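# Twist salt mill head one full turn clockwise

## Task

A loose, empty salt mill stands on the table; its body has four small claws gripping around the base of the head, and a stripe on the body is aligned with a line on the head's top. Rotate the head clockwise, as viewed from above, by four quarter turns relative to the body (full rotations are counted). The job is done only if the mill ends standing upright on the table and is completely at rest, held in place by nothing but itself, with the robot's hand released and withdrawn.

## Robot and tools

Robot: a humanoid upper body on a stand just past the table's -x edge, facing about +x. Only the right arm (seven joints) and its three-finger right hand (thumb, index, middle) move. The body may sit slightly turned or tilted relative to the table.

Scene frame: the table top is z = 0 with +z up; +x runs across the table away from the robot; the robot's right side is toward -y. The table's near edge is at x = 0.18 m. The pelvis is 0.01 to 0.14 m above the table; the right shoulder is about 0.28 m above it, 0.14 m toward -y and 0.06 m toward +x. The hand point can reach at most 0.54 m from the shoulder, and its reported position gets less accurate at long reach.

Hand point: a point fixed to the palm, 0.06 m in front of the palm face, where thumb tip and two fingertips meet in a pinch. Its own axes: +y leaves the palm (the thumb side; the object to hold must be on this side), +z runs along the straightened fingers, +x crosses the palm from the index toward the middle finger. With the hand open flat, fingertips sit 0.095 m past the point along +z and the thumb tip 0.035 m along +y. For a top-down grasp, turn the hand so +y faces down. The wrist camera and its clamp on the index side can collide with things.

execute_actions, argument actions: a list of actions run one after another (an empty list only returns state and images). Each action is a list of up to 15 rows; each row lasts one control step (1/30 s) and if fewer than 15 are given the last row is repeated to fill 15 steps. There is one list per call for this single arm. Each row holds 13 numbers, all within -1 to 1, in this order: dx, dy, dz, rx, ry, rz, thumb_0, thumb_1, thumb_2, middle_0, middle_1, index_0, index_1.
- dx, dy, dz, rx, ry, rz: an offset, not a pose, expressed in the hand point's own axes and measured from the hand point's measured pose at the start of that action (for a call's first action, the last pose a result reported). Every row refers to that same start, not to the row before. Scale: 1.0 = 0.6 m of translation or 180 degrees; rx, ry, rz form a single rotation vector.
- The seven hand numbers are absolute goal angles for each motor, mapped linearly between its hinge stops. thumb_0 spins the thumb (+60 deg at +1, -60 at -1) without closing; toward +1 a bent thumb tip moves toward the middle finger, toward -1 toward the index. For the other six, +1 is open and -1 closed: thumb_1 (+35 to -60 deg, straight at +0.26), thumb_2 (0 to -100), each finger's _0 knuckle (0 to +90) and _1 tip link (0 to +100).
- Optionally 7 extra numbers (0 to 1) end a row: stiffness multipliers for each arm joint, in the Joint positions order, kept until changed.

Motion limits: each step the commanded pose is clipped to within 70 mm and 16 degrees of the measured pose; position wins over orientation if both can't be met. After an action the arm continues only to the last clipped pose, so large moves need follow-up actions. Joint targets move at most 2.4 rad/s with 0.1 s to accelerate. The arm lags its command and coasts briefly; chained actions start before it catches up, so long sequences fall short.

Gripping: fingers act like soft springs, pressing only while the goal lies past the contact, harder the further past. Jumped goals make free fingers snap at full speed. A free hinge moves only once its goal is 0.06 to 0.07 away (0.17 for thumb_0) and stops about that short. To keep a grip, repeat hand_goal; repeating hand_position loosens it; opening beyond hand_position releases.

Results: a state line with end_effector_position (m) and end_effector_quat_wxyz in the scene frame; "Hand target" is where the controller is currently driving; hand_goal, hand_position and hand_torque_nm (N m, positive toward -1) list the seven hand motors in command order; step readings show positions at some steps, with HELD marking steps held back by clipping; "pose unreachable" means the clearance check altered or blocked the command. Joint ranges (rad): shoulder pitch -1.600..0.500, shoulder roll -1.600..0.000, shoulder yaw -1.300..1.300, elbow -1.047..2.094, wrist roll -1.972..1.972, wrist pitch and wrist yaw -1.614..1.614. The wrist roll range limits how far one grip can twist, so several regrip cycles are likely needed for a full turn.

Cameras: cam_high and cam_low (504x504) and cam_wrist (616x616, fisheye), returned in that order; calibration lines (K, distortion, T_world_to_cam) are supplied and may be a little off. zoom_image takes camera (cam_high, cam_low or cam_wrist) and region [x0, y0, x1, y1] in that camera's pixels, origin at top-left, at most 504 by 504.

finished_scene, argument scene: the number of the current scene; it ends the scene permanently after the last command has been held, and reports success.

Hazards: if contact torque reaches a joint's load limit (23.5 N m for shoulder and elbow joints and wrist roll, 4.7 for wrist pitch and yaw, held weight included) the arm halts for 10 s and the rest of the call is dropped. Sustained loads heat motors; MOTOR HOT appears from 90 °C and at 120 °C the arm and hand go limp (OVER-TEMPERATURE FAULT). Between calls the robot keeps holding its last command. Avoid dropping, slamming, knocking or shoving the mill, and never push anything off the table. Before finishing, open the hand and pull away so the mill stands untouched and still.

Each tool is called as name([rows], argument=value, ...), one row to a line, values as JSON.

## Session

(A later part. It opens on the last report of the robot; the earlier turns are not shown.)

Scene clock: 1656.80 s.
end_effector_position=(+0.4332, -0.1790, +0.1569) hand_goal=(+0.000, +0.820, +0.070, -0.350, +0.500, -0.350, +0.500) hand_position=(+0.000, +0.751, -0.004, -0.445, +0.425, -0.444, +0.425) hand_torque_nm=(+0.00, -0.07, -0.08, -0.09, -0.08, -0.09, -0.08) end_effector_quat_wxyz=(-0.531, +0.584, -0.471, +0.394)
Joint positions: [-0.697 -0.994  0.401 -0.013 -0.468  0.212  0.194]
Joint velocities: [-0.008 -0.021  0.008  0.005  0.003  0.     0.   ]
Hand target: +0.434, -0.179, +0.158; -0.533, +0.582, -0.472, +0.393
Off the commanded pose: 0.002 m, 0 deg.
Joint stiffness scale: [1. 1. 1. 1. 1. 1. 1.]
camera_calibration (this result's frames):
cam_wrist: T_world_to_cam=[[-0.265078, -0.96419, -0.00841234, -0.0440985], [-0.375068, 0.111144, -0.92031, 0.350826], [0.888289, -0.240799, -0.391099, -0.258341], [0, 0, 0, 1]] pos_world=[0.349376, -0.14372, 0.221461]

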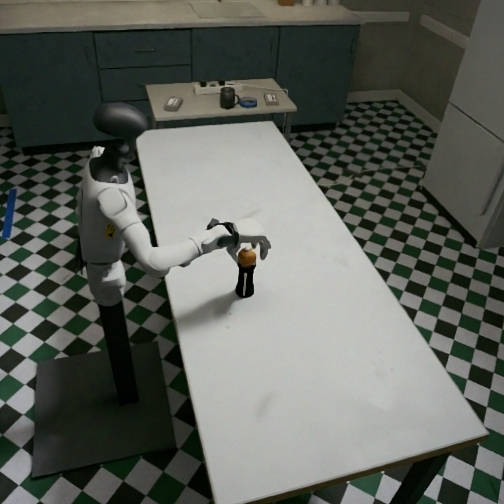

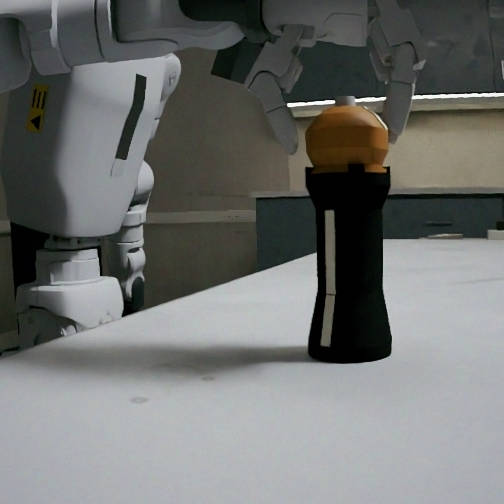

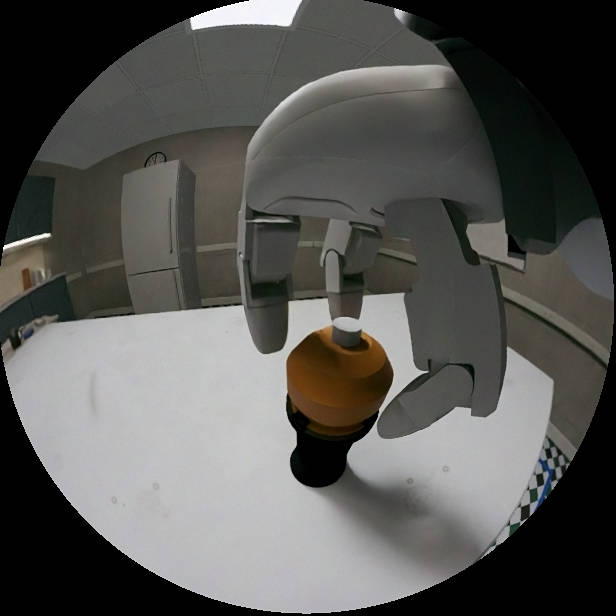

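execute_actions([
  [[-0.001,0,0,0,-0.01,-0.001,0,0.82,0.07,-0.35,0.5,-0.35,0.5],[-0.002,0,0,0,-0.02,-0.003,0,0.82,0.07,-0.35,0.5,-0.35,0.5],[-0.003,0.001,0,0,-0.03,-0.005,0,0.82,0.07,-0.35,0.5,-0.35,0.5],[-0.004,0.001,0,0,-0.04,-0.007,0,0.82,0.07,-0.35,0.5,-0.35,0.5],[-0.005,0.001,-0.001,0,-0.05,-0.009,0,0.82,0.07,-0.35,0.5,-0.35,0.5],[-0.006,0.001,-0.001,0,-0.06,-0.011,0,0.82,0.07,-0.35,0.5,-0.35,0.5],[-0.007,0.001,-0.001,0,-0.07,-0.013,0,0.82,0.07,-0.35,0.5,-0.35,0.5],[-0.008,0.001,-0.001,0,-0.08,-0.015,0,0.82,0.07,-0.35,0.5,-0.35,0.5],[-0.008,0.001,-0.001,0,-0.085,-0.017,0,0.82,0.07,-0.35,0.5,-0.35,0.5]],
  [[-0.001,0,0,0,-0.01,-0.001,0,0.82,0.07,-0.35,0.5,-0.35,0.5],[-0.002,0,0,0,-0.02,-0.003,0,0.82,0.07,-0.35,0.5,-0.35,0.5],[-0.003,0,0,0,-0.03,-0.005,0,0.82,0.07,-0.35,0.5,-0.35,0.5],[-0.004,0,0,0,-0.04,-0.006,0,0.82,0.07,-0.35,0.5,-0.35,0.5]],
  [[0,0,0,0,0,0,0,0.82,0.07,-0.35,0.5,-0.35,0.5]],
])

Scene clock: 1679.40 s.
end_effector_position=(+0.4289, -0.1745, +0.1588) hand_goal=(+0.000, +0.820, +0.070, -0.350, +0.500, -0.350, +0.500) hand_position=(+0.000, +0.751, -0.004, -0.444, +0.425, -0.444, +0.425) hand_torque_nm=(+0.00, -0.07, -0.08, -0.09, -0.08, -0.09, -0.08) end_effector_quat_wxyz=(-0.595, +0.665, -0.338, +0.298)
Joint positions: [-0.807 -1.066  0.442  0.37  -0.419 -0.504  0.088]
Joint velocities: [-0.006  0.006  0.006  0.     0.002  0.     0.   ]
Hand target: +0.429, -0.174, +0.159; -0.595, +0.665, -0.338, +0.298
Off the commanded pose: 0.000 m, 0 deg.
Joint stiffness scale: [1. 1. 1. 1. 1. 1. 1.]
Step readings (end_effector_position; steps 1 to 15: 1st action; 16 to 30: 2nd action; 31 to 45: 3rd action):
0: (+0.4332, -0.1790, +0.1569)
1: (+0.4332, -0.1790, +0.1569)
2: (+0.4332, -0.1788, +0.1569)
4: (+0.4325, -0.1772, +0.1563)
8: (+0.4297, -0.1762, +0.1559)
15: (+0.4304, -0.1759, +0.1578)
16: (+0.4306, -0.1761, +0.1579)
17: (+0.4306, -0.1762, +0.1579)
19: (+0.4297, -0.1750, +0.1573)
23: (+0.4279, -0.1736, +0.1574)
30: (+0.4289, -0.1745, +0.1589)
31: (+0.4289, -0.1745, +0.1588)
32: (+0.4289, -0.1745, +0.1588)
34: (+0.4289, -0.1745, +0.1588)
38: (+0.4289, -0.1745, +0.1588)
45: end_effector_position above
camera_calibration (this result's frames):
cam_wrist: T_world_to_cam=[[0.117299, -0.992946, 0.0173187, -0.213973], [-0.361768, -0.0589644, -0.930401, 0.316637], [0.924859, 0.10287, -0.366133, -0.212424], [0, 0, 0, 1]] pos_world=[0.33611, -0.171942, 0.22053]

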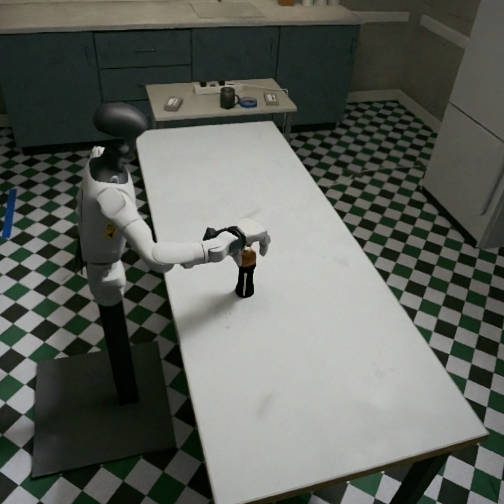

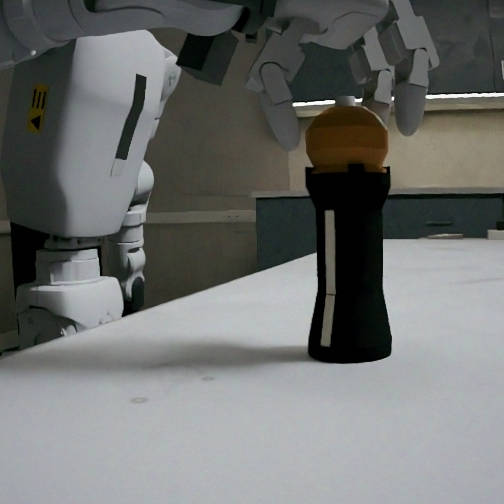

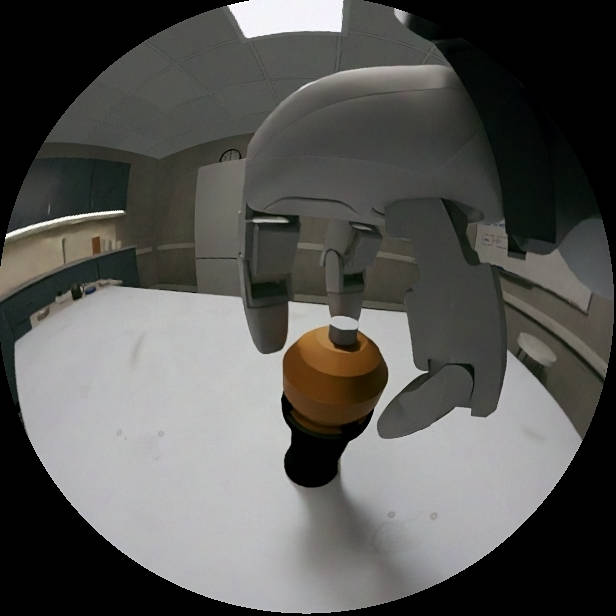

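zoom_image(camera="cam_low", region=[270, 60, 430, 200])

Region (270, 60, 430, 200) of cam_low's 504x504 image, scaled by 3.150, with more detail than that image has; it fills the top 441 rows of this view, and the rest is white.

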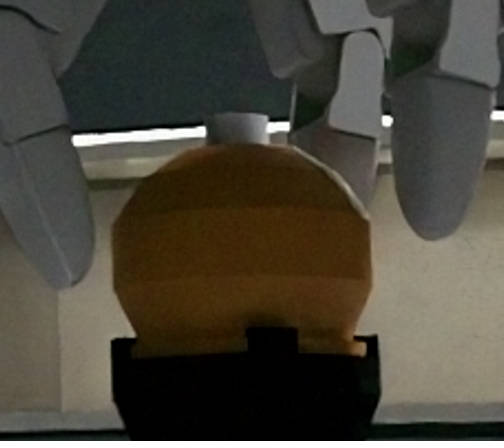

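execute_actions([
  [[-0.002,0,0.003,0,0,0,0,0.82,0.07,-0.35,0.5,-0.35,0.5],[-0.004,0,0.005,0,0,0,0,0.82,0.07,-0.35,0.5,-0.35,0.5],[-0.006,0,0.007,0,0,0,0,0.82,0.07,-0.35,0.5,-0.35,0.5]],
])

zoom_image(camera="cam_wrist", region=[230, 260, 450, 480])

Scene clock: 1702.13 s.
end_effector_position=(+0.4302, -0.1690, +0.1587) hand_goal=(+0.000, +0.820, +0.070, -0.350, +0.500, -0.350, +0.500) hand_position=(+0.000, +0.751, -0.004, -0.444, +0.425, -0.444, +0.425) hand_torque_nm=(+0.00, -0.07, -0.08, -0.09, -0.08, -0.09, -0.08) end_effector_quat_wxyz=(-0.597, +0.663, -0.339, +0.297)
Joint positions: [-0.813 -1.052  0.446  0.357 -0.421 -0.481  0.092]
Joint velocities: [ 0.     0.021 -0.003 -0.006  0.     0.     0.   ]
Hand target: +0.430, -0.169, +0.158; -0.595, +0.666, -0.338, +0.298
Off the commanded pose: 0.000 m, 0 deg.
Joint stiffness scale: [1. 1. 1. 1. 1. 1. 1.]
Step readings (end_effector_position):
0: (+0.4289, -0.1745, +0.1588)
1: (+0.4289, -0.1745, +0.1588)
2: (+0.4290, -0.1745, +0.1588)
4: (+0.4298, -0.1738, +0.1587)
8: (+0.4300, -0.1689, +0.1588)
15: end_effector_position above
camera_calibration (this result's frames):
cam_wrist: T_world_to_cam=[[0.117356, -0.993032, 0.0107694, -0.207693], [-0.361407, -0.0528064, -0.930912, 0.318279], [0.924993, 0.105356, -0.365085, -0.213978], [0, 0, 0, 1]] pos_world=[0.337331, -0.166895, 0.220406]

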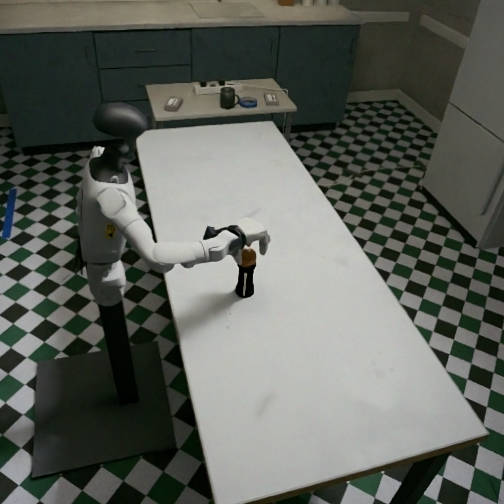

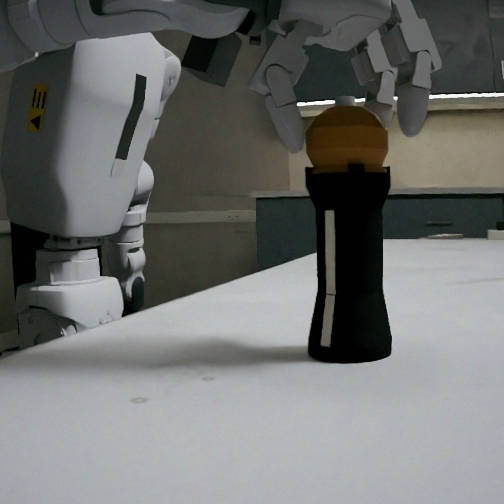

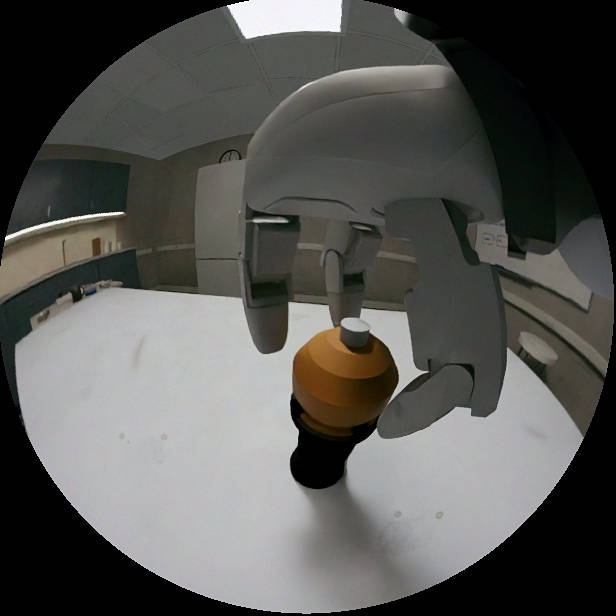

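Region (230, 260, 450, 480) of cam_wrist's 616x616 image, scaled by 2.291, with more detail than that image has.

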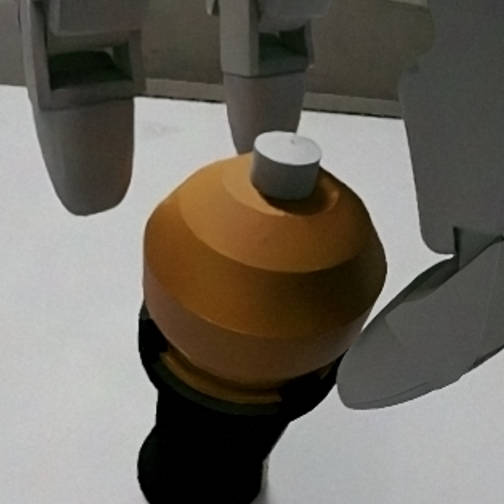

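execute_actions([
  [[0,0,0,0,0,0,0,0.76,-0.01,-0.5,0.42,-0.5,0.42],[0,0,0,0,0,0,0,0.7,-0.09,-0.56,0.39,-0.56,0.39],[0,0,0,0,0,0,0,0.64,-0.17,-0.64,0.33,-0.64,0.33],[0,0,0,0,0,0,0,0.58,-0.25,-0.72,0.27,-0.72,0.27],[0,0,0,0,0,0,0,0.52,-0.33,-0.81,0.21,-0.81,0.21],[0,0,0,0,0,0,0,0.46,-0.42,-0.9,0.15,-0.9,0.15],[0,0,0,0,0,0,0,0.4,-0.5,-1,0.1,-1,0.1],[0,0,0,0,0,0,0,0.4,-0.5,-1,0.1,-1,0.1],[-0.001,0.004,-0.001,-0.003,0,0.002,0,0.4,-0.5,-1,0.1,-1,0.1],[-0.002,0.008,-0.002,-0.006,0,0.003,0,0.4,-0.5,-1,0.1,-1,0.1],[-0.003,0.013,-0.003,-0.009,0,0.005,0,0.4,-0.5,-1,0.1,-1,0.1],[-0.004,0.018,-0.004,-0.012,0,0.007,0,0.4,-0.5,-1,0.1,-1,0.1],[-0.005,0.023,-0.005,-0.015,0,0.009,0,0.4,-0.5,-1,0.1,-1,0.1],[-0.006,0.028,-0.0055,-0.018,0,0.011,0,0.4,-0.5,-1,0.1,-1,0.1],[-0.007,0.03,-0.0055,-0.02,0,0.012,0,0.4,-0.5,-1,0.1,-1,0.1]],
  [[-0.007,0.033,-0.006,-0.02,0.005,0.012,0,0.4,-0.5,-1,0.1,-1,0.1],[-0.0065,0.033,-0.006,-0.02,0.01,0.012,0,0.4,-0.5,-1,0.1,-1,0.1],[-0.006,0.033,-0.006,-0.02,0.015,0.012,0,0.4,-0.5,-1,0.1,-1,0.1],[-0.0055,0.033,-0.006,-0.02,0.02,0.012,0,0.4,-0.5,-1,0.1,-1,0.1],[-0.005,0.033,-0.006,-0.02,0.025,0.012,0,0.4,-0.5,-1,0.1,-1,0.1],[-0.005,0.033,-0.006,-0.02,0.03,0.012,0,0.4,-0.5,-1,0.1,-1,0.1],[-0.0045,0.033,-0.0065,-0.02,0.035,0.012,0,0.4,-0.5,-1,0.1,-1,0.1],[-0.004,0.033,-0.0065,-0.02,0.04,0.012,0,0.4,-0.5,-1,0.1,-1,0.1],[-0.0035,0.033,-0.0065,-0.02,0.045,0.012,0,0.4,-0.5,-1,0.1,-1,0.1],[-0.003,0.033,-0.0065,-0.02,0.05,0.012,0,0.4,-0.5,-1,0.1,-1,0.1],[-0.003,0.033,-0.007,-0.02,0.055,0.012,0,0.4,-0.5,-1,0.1,-1,0.1],[-0.0025,0.033,-0.007,-0.02,0.06,0.012,0,0.4,-0.5,-1,0.1,-1,0.1],[-0.002,0.033,-0.007,-0.02,0.065,0.012,0,0.4,-0.5,-1,0.1,-1,0.1],[-0.0015,0.033,-0.007,-0.02,0.07,0.012,0,0.4,-0.5,-1,0.1,-1,0.1]],
  [[-0.006,0.033,-0.0075,-0.02,0.006,0.012,0,0.4,-0.5,-1,0.1,-1,0.1],[-0.0055,0.033,-0.0075,-0.02,0.013,0.012,0,0.4,-0.5,-1,0.1,-1,0.1],[-0.005,0.033,-0.0075,-0.02,0.019,0.012,0,0.4,-0.5,-1,0.1,-1,0.1],[-0.0045,0.033,-0.0075,-0.02,0.026,0.012,0,0.4,-0.5,-1,0.1,-1,0.1],[-0.004,0.033,-0.008,-0.02,0.032,0.012,0,0.4,-0.5,-1,0.1,-1,0.1],[-0.0035,0.033,-0.008,-0.02,0.039,0.012,0,0.4,-0.5,-1,0.1,-1,0.1],[-0.003,0.033,-0.008,-0.02,0.045,0.012,0,0.4,-0.5,-1,0.1,-1,0.1],[-0.0025,0.033,-0.008,-0.02,0.051,0.012,0,0.4,-0.5,-1,0.1,-1,0.1],[-0.002,0.033,-0.008,-0.02,0.058,0.012,0,0.4,-0.5,-1,0.1,-1,0.1],[-0.0015,0.033,-0.0085,-0.02,0.064,0.012,0,0.4,-0.5,-1,0.1,-1,0.1],[-0.001,0.033,-0.0085,-0.02,0.071,0.012,0,0.4,-0.5,-1,0.1,-1,0.1],[0,0.033,-0.0085,-0.02,0.077,0.012,0,0.4,-0.5,-1,0.1,-1,0.1],[0.0005,0.033,-0.0085,-0.02,0.084,0.012,0,0.4,-0.5,-1,0.1,-1,0.1],[0.001,0.033,-0.0085,-0.02,0.09,0.012,0,0.4,-0.5,-1,0.1,-1,0.1]],
])

zoom_image(camera="cam_low", region=[230, 60, 410, 370])

Scene clock: 1736.43 s.
end_effector_position=(+0.4338, -0.1765, +0.1548) hand_goal=(+0.000, +0.400, -0.500, -1.000, +0.100, -1.000, +0.100) hand_position=(+0.000, +0.725, -0.109, -0.594, +0.323, -0.593, +0.326) hand_torque_nm=(+0.00, +0.33, +0.42, +0.39, +0.24, +0.39, +0.24) end_effector_quat_wxyz=(-0.511, +0.579, -0.485, +0.409)
Joint positions: [-0.725 -0.976  0.451 -0.053 -0.502  0.338  0.219]
Joint velocities: [-0.058  0.245  0.141 -0.357 -0.385  1.094  0.188]
Hand target: +0.426, -0.175, +0.137; -0.486, +0.585, -0.508, +0.403
Off the commanded pose: 0.020 m, 4 deg.
Joint stiffness scale: [1. 1. 1. 1. 1. 1. 1.]
Step readings (end_effector_position; steps 1 to 15: 1st action; 16 to 30: 2nd action; 31 to 45: 3rd action):
0: (+0.4301, -0.1690, +0.1587)
1: (+0.4301, -0.1690, +0.1587)
2: (+0.4301, -0.1690, +0.1587)
4: (+0.4301, -0.1690, +0.1587)
8: (+0.4298, -0.1692, +0.1579)
15: (+0.4301, -0.1692, +0.1575)
16: (+0.4301, -0.1692, +0.1573)
17: (+0.4303, -0.1692, +0.1572)
19: (+0.4308, -0.1694, +0.1569)
23: (+0.4315, -0.1703, +0.1566)
30: (+0.4322, -0.1722, +0.1561)
31: (+0.4324, -0.1724, +0.1560)
32: (+0.4325, -0.1725, +0.1560)
34: (+0.4326, -0.1727, +0.1559)
38: (+0.4332, -0.1740, +0.1556)
45: end_effector_position above
camera_calibration (this result's frames):
cam_wrist: T_world_to_cam=[[-0.315748, -0.948695, 0.016778, -0.0206778], [-0.380676, 0.110461, -0.918087, 0.350803], [0.869131, -0.296271, -0.396023, -0.25985], [0, 0, 0, 1]] pos_world=[0.352857, -0.135353, 0.219508]

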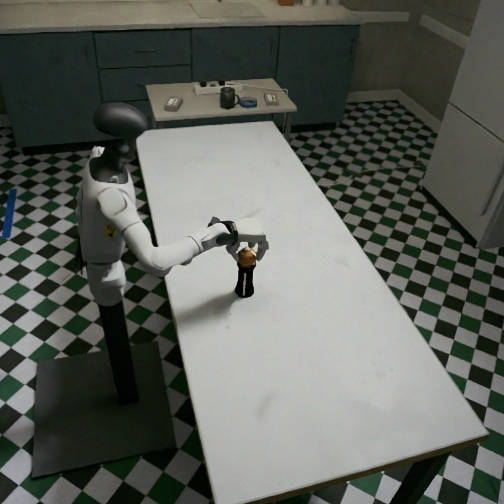

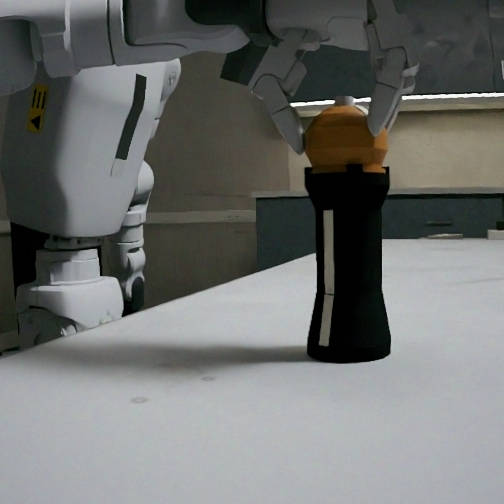

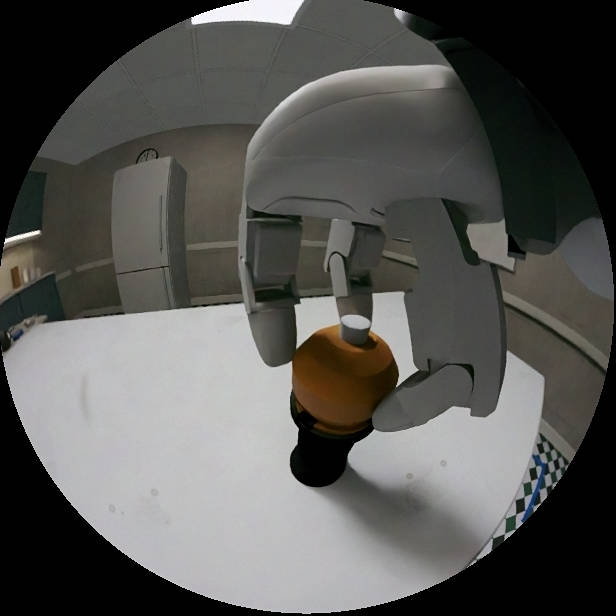

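Region (230, 60, 410, 370) of cam_low's 504x504 image, scaled by 1.626, with more detail than that image has; it fills the left 293 columns of this view, and the rest is white.

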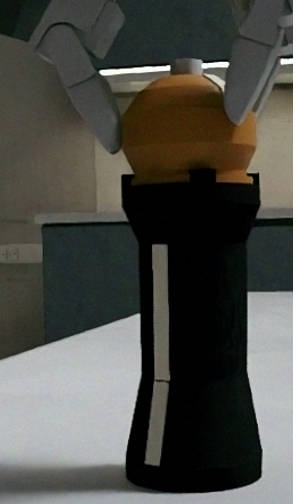

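execute_actions([
  [[-0.004,0.033,-0.0085,-0.02,0.006,0.012,0,0.4,-0.5,-1,0.1,-1,0.1],[-0.0035,0.033,-0.0085,-0.02,0.013,0.012,0,0.4,-0.5,-1,0.1,-1,0.1],[-0.003,0.033,-0.0085,-0.02,0.019,0.012,0,0.4,-0.5,-1,0.1,-1,0.1],[-0.0025,0.033,-0.0085,-0.02,0.026,0.012,0,0.4,-0.5,-1,0.1,-1,0.1],[-0.002,0.033,-0.009,-0.02,0.032,0.012,0,0.4,-0.5,-1,0.1,-1,0.1],[-0.0015,0.033,-0.009,-0.02,0.039,0.012,0,0.4,-0.5,-1,0.1,-1,0.1],[-0.001,0.033,-0.009,-0.02,0.045,0.012,0,0.4,-0.5,-1,0.1,-1,0.1],[-0.0005,0.033,-0.009,-0.02,0.051,0.012,0,0.4,-0.5,-1,0.1,-1,0.1],[0,0.033,-0.009,-0.02,0.058,0.012,0,0.4,-0.5,-1,0.1,-1,0.1],[0.0005,0.033,-0.0095,-0.02,0.064,0.012,0,0.4,-0.5,-1,0.1,-1,0.1],[0.001,0.033,-0.0095,-0.02,0.071,0.012,0,0.4,-0.5,-1,0.1,-1,0.1],[0.002,0.033,-0.0095,-0.02,0.077,0.012,0,0.4,-0.5,-1,0.1,-1,0.1],[0.0025,0.033,-0.0095,-0.02,0.084,0.012,0,0.4,-0.5,-1,0.1,-1,0.1],[0.003,0.033,-0.0095,-0.02,0.09,0.012,0,0.4,-0.5,-1,0.1,-1,0.1]],
  [[-0.002,0.033,-0.009,-0.02,0.006,0.012,0,0.4,-0.5,-1,0.1,-1,0.1],[-0.0015,0.033,-0.009,-0.02,0.013,0.012,0,0.4,-0.5,-1,0.1,-1,0.1],[-0.001,0.033,-0.009,-0.02,0.019,0.012,0,0.4,-0.5,-1,0.1,-1,0.1],[-0.0005,0.033,-0.009,-0.02,0.026,0.012,0,0.4,-0.5,-1,0.1,-1,0.1],[0,0.033,-0.0095,-0.02,0.032,0.012,0,0.4,-0.5,-1,0.1,-1,0.1],[0.0005,0.033,-0.0095,-0.02,0.039,0.012,0,0.4,-0.5,-1,0.1,-1,0.1],[0.001,0.033,-0.0095,-0.02,0.045,0.012,0,0.4,-0.5,-1,0.1,-1,0.1],[0.0015,0.033,-0.0095,-0.02,0.051,0.012,0,0.4,-0.5,-1,0.1,-1,0.1],[0.002,0.033,-0.0095,-0.02,0.058,0.012,0,0.4,-0.5,-1,0.1,-1,0.1],[0.0025,0.033,-0.01,-0.02,0.064,0.012,0,0.4,-0.5,-1,0.1,-1,0.1],[0.003,0.033,-0.01,-0.02,0.071,0.012,0,0.4,-0.5,-1,0.1,-1,0.1],[0.004,0.033,-0.01,-0.02,0.077,0.012,0,0.4,-0.5,-1,0.1,-1,0.1],[0.0045,0.033,-0.01,-0.02,0.084,0.012,0,0.4,-0.5,-1,0.1,-1,0.1],[0.005,0.033,-0.01,-0.02,0.09,0.012,0,0.4,-0.5,-1,0.1,-1,0.1]],
  [[0,0.033,-0.009,-0.02,0.006,0.012,0,0.4,-0.5,-1,0.1,-1,0.1],[0.0005,0.033,-0.009,-0.02,0.013,0.012,0,0.4,-0.5,-1,0.1,-1,0.1],[0.001,0.033,-0.009,-0.02,0.019,0.012,0,0.4,-0.5,-1,0.1,-1,0.1],[0.0015,0.033,-0.009,-0.02,0.026,0.012,0,0.4,-0.5,-1,0.1,-1,0.1],[0.002,0.033,-0.009,-0.02,0.032,0.012,0,0.4,-0.5,-1,0.1,-1,0.1],[0.0025,0.033,-0.009,-0.02,0.039,0.012,0,0.4,-0.5,-1,0.1,-1,0.1],[0.003,0.033,-0.009,-0.02,0.045,0.012,0,0.4,-0.5,-1,0.1,-1,0.1],[0.0035,0.033,-0.009,-0.02,0.051,0.012,0,0.4,-0.5,-1,0.1,-1,0.1],[0.004,0.033,-0.009,-0.02,0.058,0.012,0,0.4,-0.5,-1,0.1,-1,0.1],[0.0045,0.033,-0.0095,-0.02,0.064,0.012,0,0.4,-0.5,-1,0.1,-1,0.1],[0.005,0.033,-0.0095,-0.02,0.071,0.012,0,0.4,-0.5,-1,0.1,-1,0.1],[0.006,0.033,-0.0095,-0.02,0.077,0.012,0,0.4,-0.5,-1,0.1,-1,0.1],[0.0065,0.033,-0.0095,-0.02,0.084,0.012,0,0.4,-0.5,-1,0.1,-1,0.1],[0.007,0.033,-0.0095,-0.02,0.09,0.012,0,0.4,-0.5,-1,0.1,-1,0.1]],
  [[0,0,0,0,0,0,0,0.7,-0.15,-0.6,0.33,-0.6,0.33],[0,0,0,0,0,0,0,0.73,-0.1,-0.55,0.37,-0.55,0.37],[0,0,0,0,0,0,0,0.76,-0.05,-0.5,0.41,-0.5,0.41],[0,0,0,0,0,0,0,0.79,0.0,-0.45,0.45,-0.45,0.45],[0,0,0,0,0,0,0,0.82,0.07,-0.3,0.5,-0.3,0.5],[0,-0.002,0,0,0,0,0,0.82,0.07,-0.3,0.5,-0.3,0.5],[0,-0.004,0,0,0,0,0,0.82,0.07,-0.3,0.5,-0.3,0.5],[0,-0.006,0,0,0,0,0,0.82,0.07,-0.3,0.5,-0.3,0.5],[0,-0.009,0,0,0,0,0,0.82,0.07,-0.3,0.5,-0.3,0.5],[0,-0.012,0,0,0,0,0,0.82,0.07,-0.3,0.5,-0.3,0.5]],
])

zoom_image(camera="cam_low", region=[230, 60, 410, 370])

Scene clock: 1772.57 s.
end_effector_position=(+0.4353, -0.1914, +0.1590) hand_goal=(+0.000, +0.820, +0.070, -0.300, +0.500, -0.300, +0.500) hand_position=(+0.000, +0.770, -0.005, -0.398, +0.425, -0.398, +0.425) hand_torque_nm=(+0.00, -0.05, -0.08, -0.09, -0.08, -0.09, -0.08) end_effector_quat_wxyz=(+0.333, -0.362, +0.668, -0.558)
Joint positions: [-1.016 -0.669  0.746  0.043 -0.912  1.38   0.5  ]
Joint velocities: [-0.026 -0.014  0.015 -0.011 -0.005  0.007  0.012]
Hand target: +0.435, -0.191, +0.159; +0.333, -0.362, +0.668, -0.558
Off the commanded pose: 0.000 m, 0 deg.
Joint stiffness scale: [1. 1. 1. 1. 1. 1. 1.]
Step readings (end_effector_position; steps 1 to 15: 1st action; 16 to 30: 2nd action; 31 to 45: 3rd action; 46 to 60: 4th action):
0: (+0.4342, -0.1772, +0.1546)
1: (+0.4342, -0.1772, +0.1546)
2: (+0.4342, -0.1771, +0.1546)
4: (+0.4342, -0.1771, +0.1546)
8: (+0.4344, -0.1784, +0.1544)
15: (+0.4349, -0.1811, +0.1537)
16: (+0.4350, -0.1814, +0.1536)
17: (+0.4351, -0.1815, +0.1536)
19: (+0.4351, -0.1818, +0.1536)
23: (+0.4351, -0.1832, +0.1532)
30: (+0.4348, -0.1857, +0.1527)
31: (+0.4349, -0.1860, +0.1526)
32: (+0.4350, -0.1861, +0.1526)
34: (+0.4351, -0.1866, +0.1524)
38: (+0.4349, -0.1879, +0.1520)
45: (+0.4342, -0.1904, +0.1516)
46: (+0.4342, -0.1907, +0.1515)
47: (+0.4343, -0.1908, +0.1511)
49: (+0.4342, -0.1904, +0.1514)
53: (+0.4339, -0.1905, +0.1519)
60: end_effector_position above
camera_calibration (this result's frames):
cam_wrist: T_world_to_cam=[[-0.871679, -0.490045, 0.0055598, 0.297117], [-0.20779, 0.359289, -0.909799, 0.327843], [0.443845, -0.794208, -0.415012, -0.171044], [0, 0, 0, 1]] pos_world=[0.403031, -0.108034, 0.225634]

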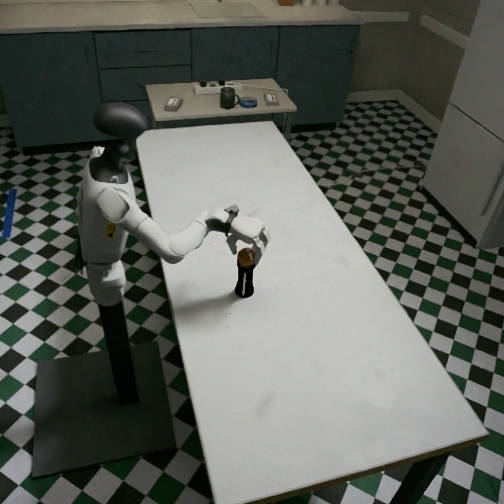

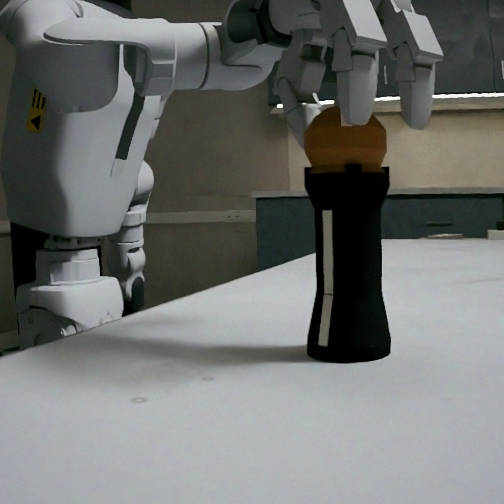

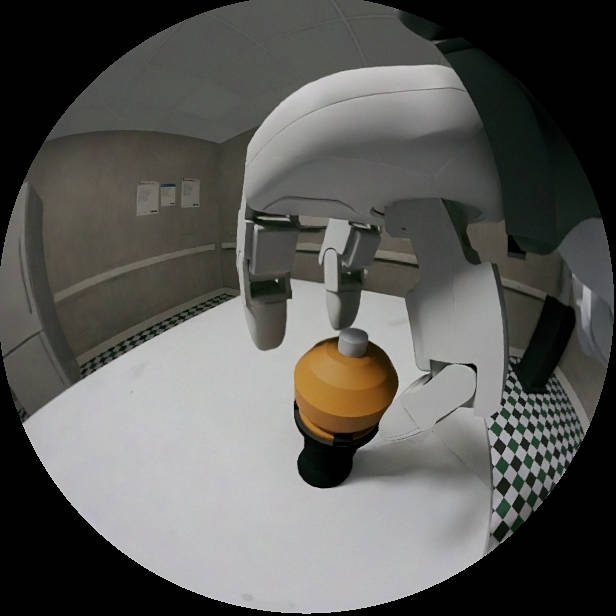

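Region (230, 60, 410, 370) of cam_low's 504x504 image, scaled by 1.626, with more detail than that image has; it fills the left 293 columns of this view, and the rest is white.

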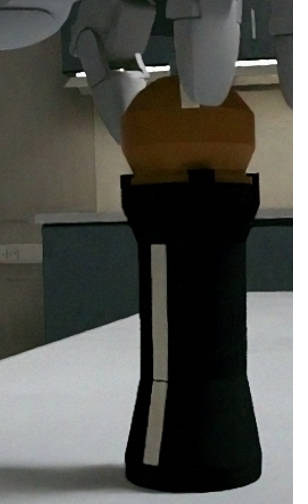

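execute_actions([
  [[-0.001,0,0,0,-0.01,-0.001,0,0.82,0.07,-0.3,0.5,-0.3,0.5],[-0.002,0,0,0,-0.02,-0.002,0,0.82,0.07,-0.3,0.5,-0.3,0.5],[-0.003,0,0,0,-0.03,-0.004,0,0.82,0.07,-0.3,0.5,-0.3,0.5],[-0.004,0.001,0,0,-0.04,-0.005,0,0.82,0.07,-0.3,0.5,-0.3,0.5],[-0.005,0.001,-0.001,0,-0.05,-0.006,0,0.82,0.07,-0.3,0.5,-0.3,0.5],[-0.006,0.001,-0.001,0,-0.06,-0.008,0,0.82,0.07,-0.3,0.5,-0.3,0.5],[-0.007,0.001,-0.001,0,-0.07,-0.009,0,0.82,0.07,-0.3,0.5,-0.3,0.5],[-0.008,0.001,-0.001,0,-0.08,-0.01,0,0.82,0.07,-0.3,0.5,-0.3,0.5],[-0.008,0.001,-0.001,0,-0.09,-0.012,0,0.82,0.07,-0.3,0.5,-0.3,0.5]],
  [[-0.001,0,0,0,-0.01,-0.001,0,0.82,0.07,-0.3,0.5,-0.3,0.5],[-0.002,0,0,0,-0.02,-0.002,0,0.82,0.07,-0.3,0.5,-0.3,0.5],[-0.003,0,0,0,-0.03,-0.004,0,0.82,0.07,-0.3,0.5,-0.3,0.5],[-0.004,0.001,0,0,-0.04,-0.005,0,0.82,0.07,-0.3,0.5,-0.3,0.5],[-0.005,0.001,-0.001,0,-0.05,-0.006,0,0.82,0.07,-0.3,0.5,-0.3,0.5],[-0.006,0.001,-0.001,0,-0.06,-0.008,0,0.82,0.07,-0.3,0.5,-0.3,0.5],[-0.007,0.001,-0.001,0,-0.07,-0.009,0,0.82,0.07,-0.3,0.5,-0.3,0.5],[-0.008,0.001,-0.001,0,-0.08,-0.01,0,0.82,0.07,-0.3,0.5,-0.3,0.5],[-0.008,0.001,-0.001,0,-0.09,-0.012,0,0.82,0.07,-0.3,0.5,-0.3,0.5]],
  [[-0.001,0,0,0,-0.01,-0.001,0,0.82,0.07,-0.3,0.5,-0.3,0.5],[-0.002,0,0,0,-0.02,-0.002,0,0.82,0.07,-0.3,0.5,-0.3,0.5],[-0.003,0,0,0,-0.03,-0.004,0,0.82,0.07,-0.3,0.5,-0.3,0.5],[-0.004,0.001,0,0,-0.04,-0.005,0,0.82,0.07,-0.3,0.5,-0.3,0.5],[-0.005,0.001,-0.001,0,-0.05,-0.006,0,0.82,0.07,-0.3,0.5,-0.3,0.5],[-0.006,0.001,-0.001,0,-0.06,-0.008,0,0.82,0.07,-0.3,0.5,-0.3,0.5],[-0.007,0.001,-0.001,0,-0.07,-0.009,0,0.82,0.07,-0.3,0.5,-0.3,0.5],[-0.008,0.001,-0.001,0,-0.08,-0.01,0,0.82,0.07,-0.3,0.5,-0.3,0.5],[-0.008,0.001,-0.001,0,-0.09,-0.012,0,0.82,0.07,-0.3,0.5,-0.3,0.5]],
  [[0,0,0,0,0,0,0,0.82,0.07,-0.3,0.5,-0.3,0.5]],
])

zoom_image(camera="cam_low", region=[230, 60, 410, 370])

Scene clock: 1795.43 s.
end_effector_position=(+0.4331, -0.1797, +0.1608) hand_goal=(+0.000, +0.820, +0.070, -0.300, +0.500, -0.300, +0.500) hand_position=(+0.000, +0.770, -0.004, -0.397, +0.425, -0.397, +0.425) hand_torque_nm=(+0.00, -0.05, -0.08, -0.09, -0.08, -0.09, -0.08) end_effector_quat_wxyz=(-0.541, +0.589, -0.455, +0.392)
Joint positions: [-0.692 -1.017  0.394 -0.003 -0.456  0.156  0.172]
Joint velocities: [ 0.002  0.     0.     0.003 -0.005  0.     0.   ]
Hand target: +0.433, -0.180, +0.161; -0.541, +0.589, -0.455, +0.392
Off the commanded pose: 0.000 m, 0 deg.
Joint stiffness scale: [1. 1. 1. 1. 1. 1. 1.]
Step readings (end_effector_position; steps 1 to 15: 1st action; 16 to 30: 2nd action; 31 to 45: 3rd action; 46 to 60: 4th action):
0: (+0.4351, -0.1911, +0.1586)
1: (+0.4351, -0.1911, +0.1586)
2: (+0.4351, -0.1909, +0.1587)
4: (+0.4359, -0.1887, +0.1597)
8: (+0.4360, -0.1869, +0.1605)
15: (+0.4360, -0.1880, +0.1593)
16: (+0.4361, -0.1881, +0.1592)
17: (+0.4362, -0.1877, +0.1593)
19: (+0.4364, -0.1855, +0.1597)
23: (+0.4355, -0.1839, +0.1601)
30: (+0.4355, -0.1832, +0.1610)
31: (+0.4357, -0.1834, +0.1610)
32: (+0.4357, -0.1831, +0.1609)
34: (+0.4352, -0.1806, +0.1612)
38: (+0.4339, -0.1782, +0.1624)
45: (+0.4331, -0.1796, +0.1611)
46: (+0.4330, -0.1796, +0.1605)
47: (+0.4330, -0.1796, +0.1604)
49: (+0.4331, -0.1797, +0.1606)
53: (+0.4331, -0.1797, +0.1608)
60: end_effector_position above
camera_calibration (this result's frames):
cam_wrist: T_world_to_cam=[[-0.232143, -0.972649, -0.00801419, -0.0606096], [-0.360441, 0.0936739, -0.928066, 0.346223], [0.903433, -0.212556, -0.372329, -0.261459], [0, 0, 0, 1]] pos_world=[0.346934, -0.146959, 0.223484]

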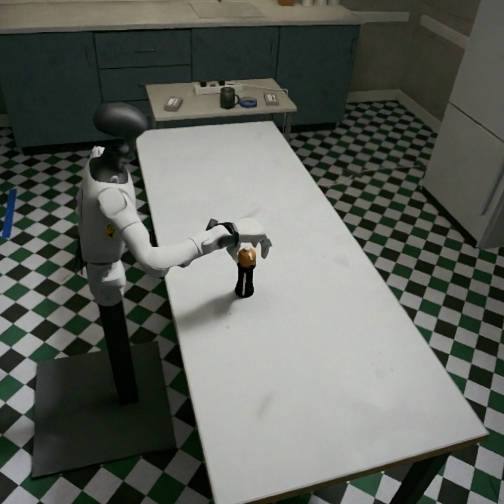

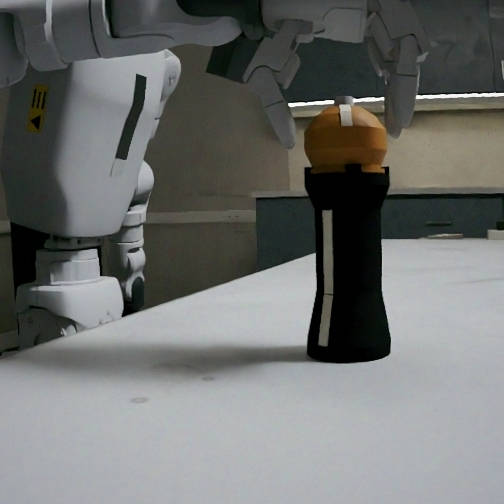

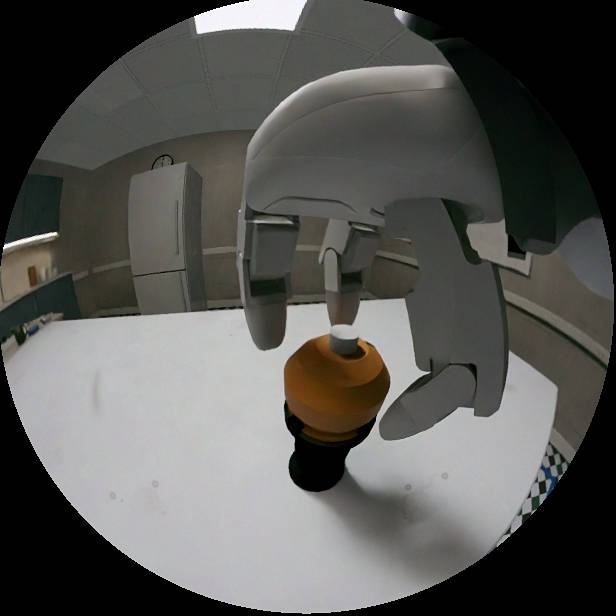

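Region (230, 60, 410, 370) of cam_low's 504x504 image, scaled by 1.626, with more detail than that image has; it fills the left 293 columns of this view, and the rest is white.

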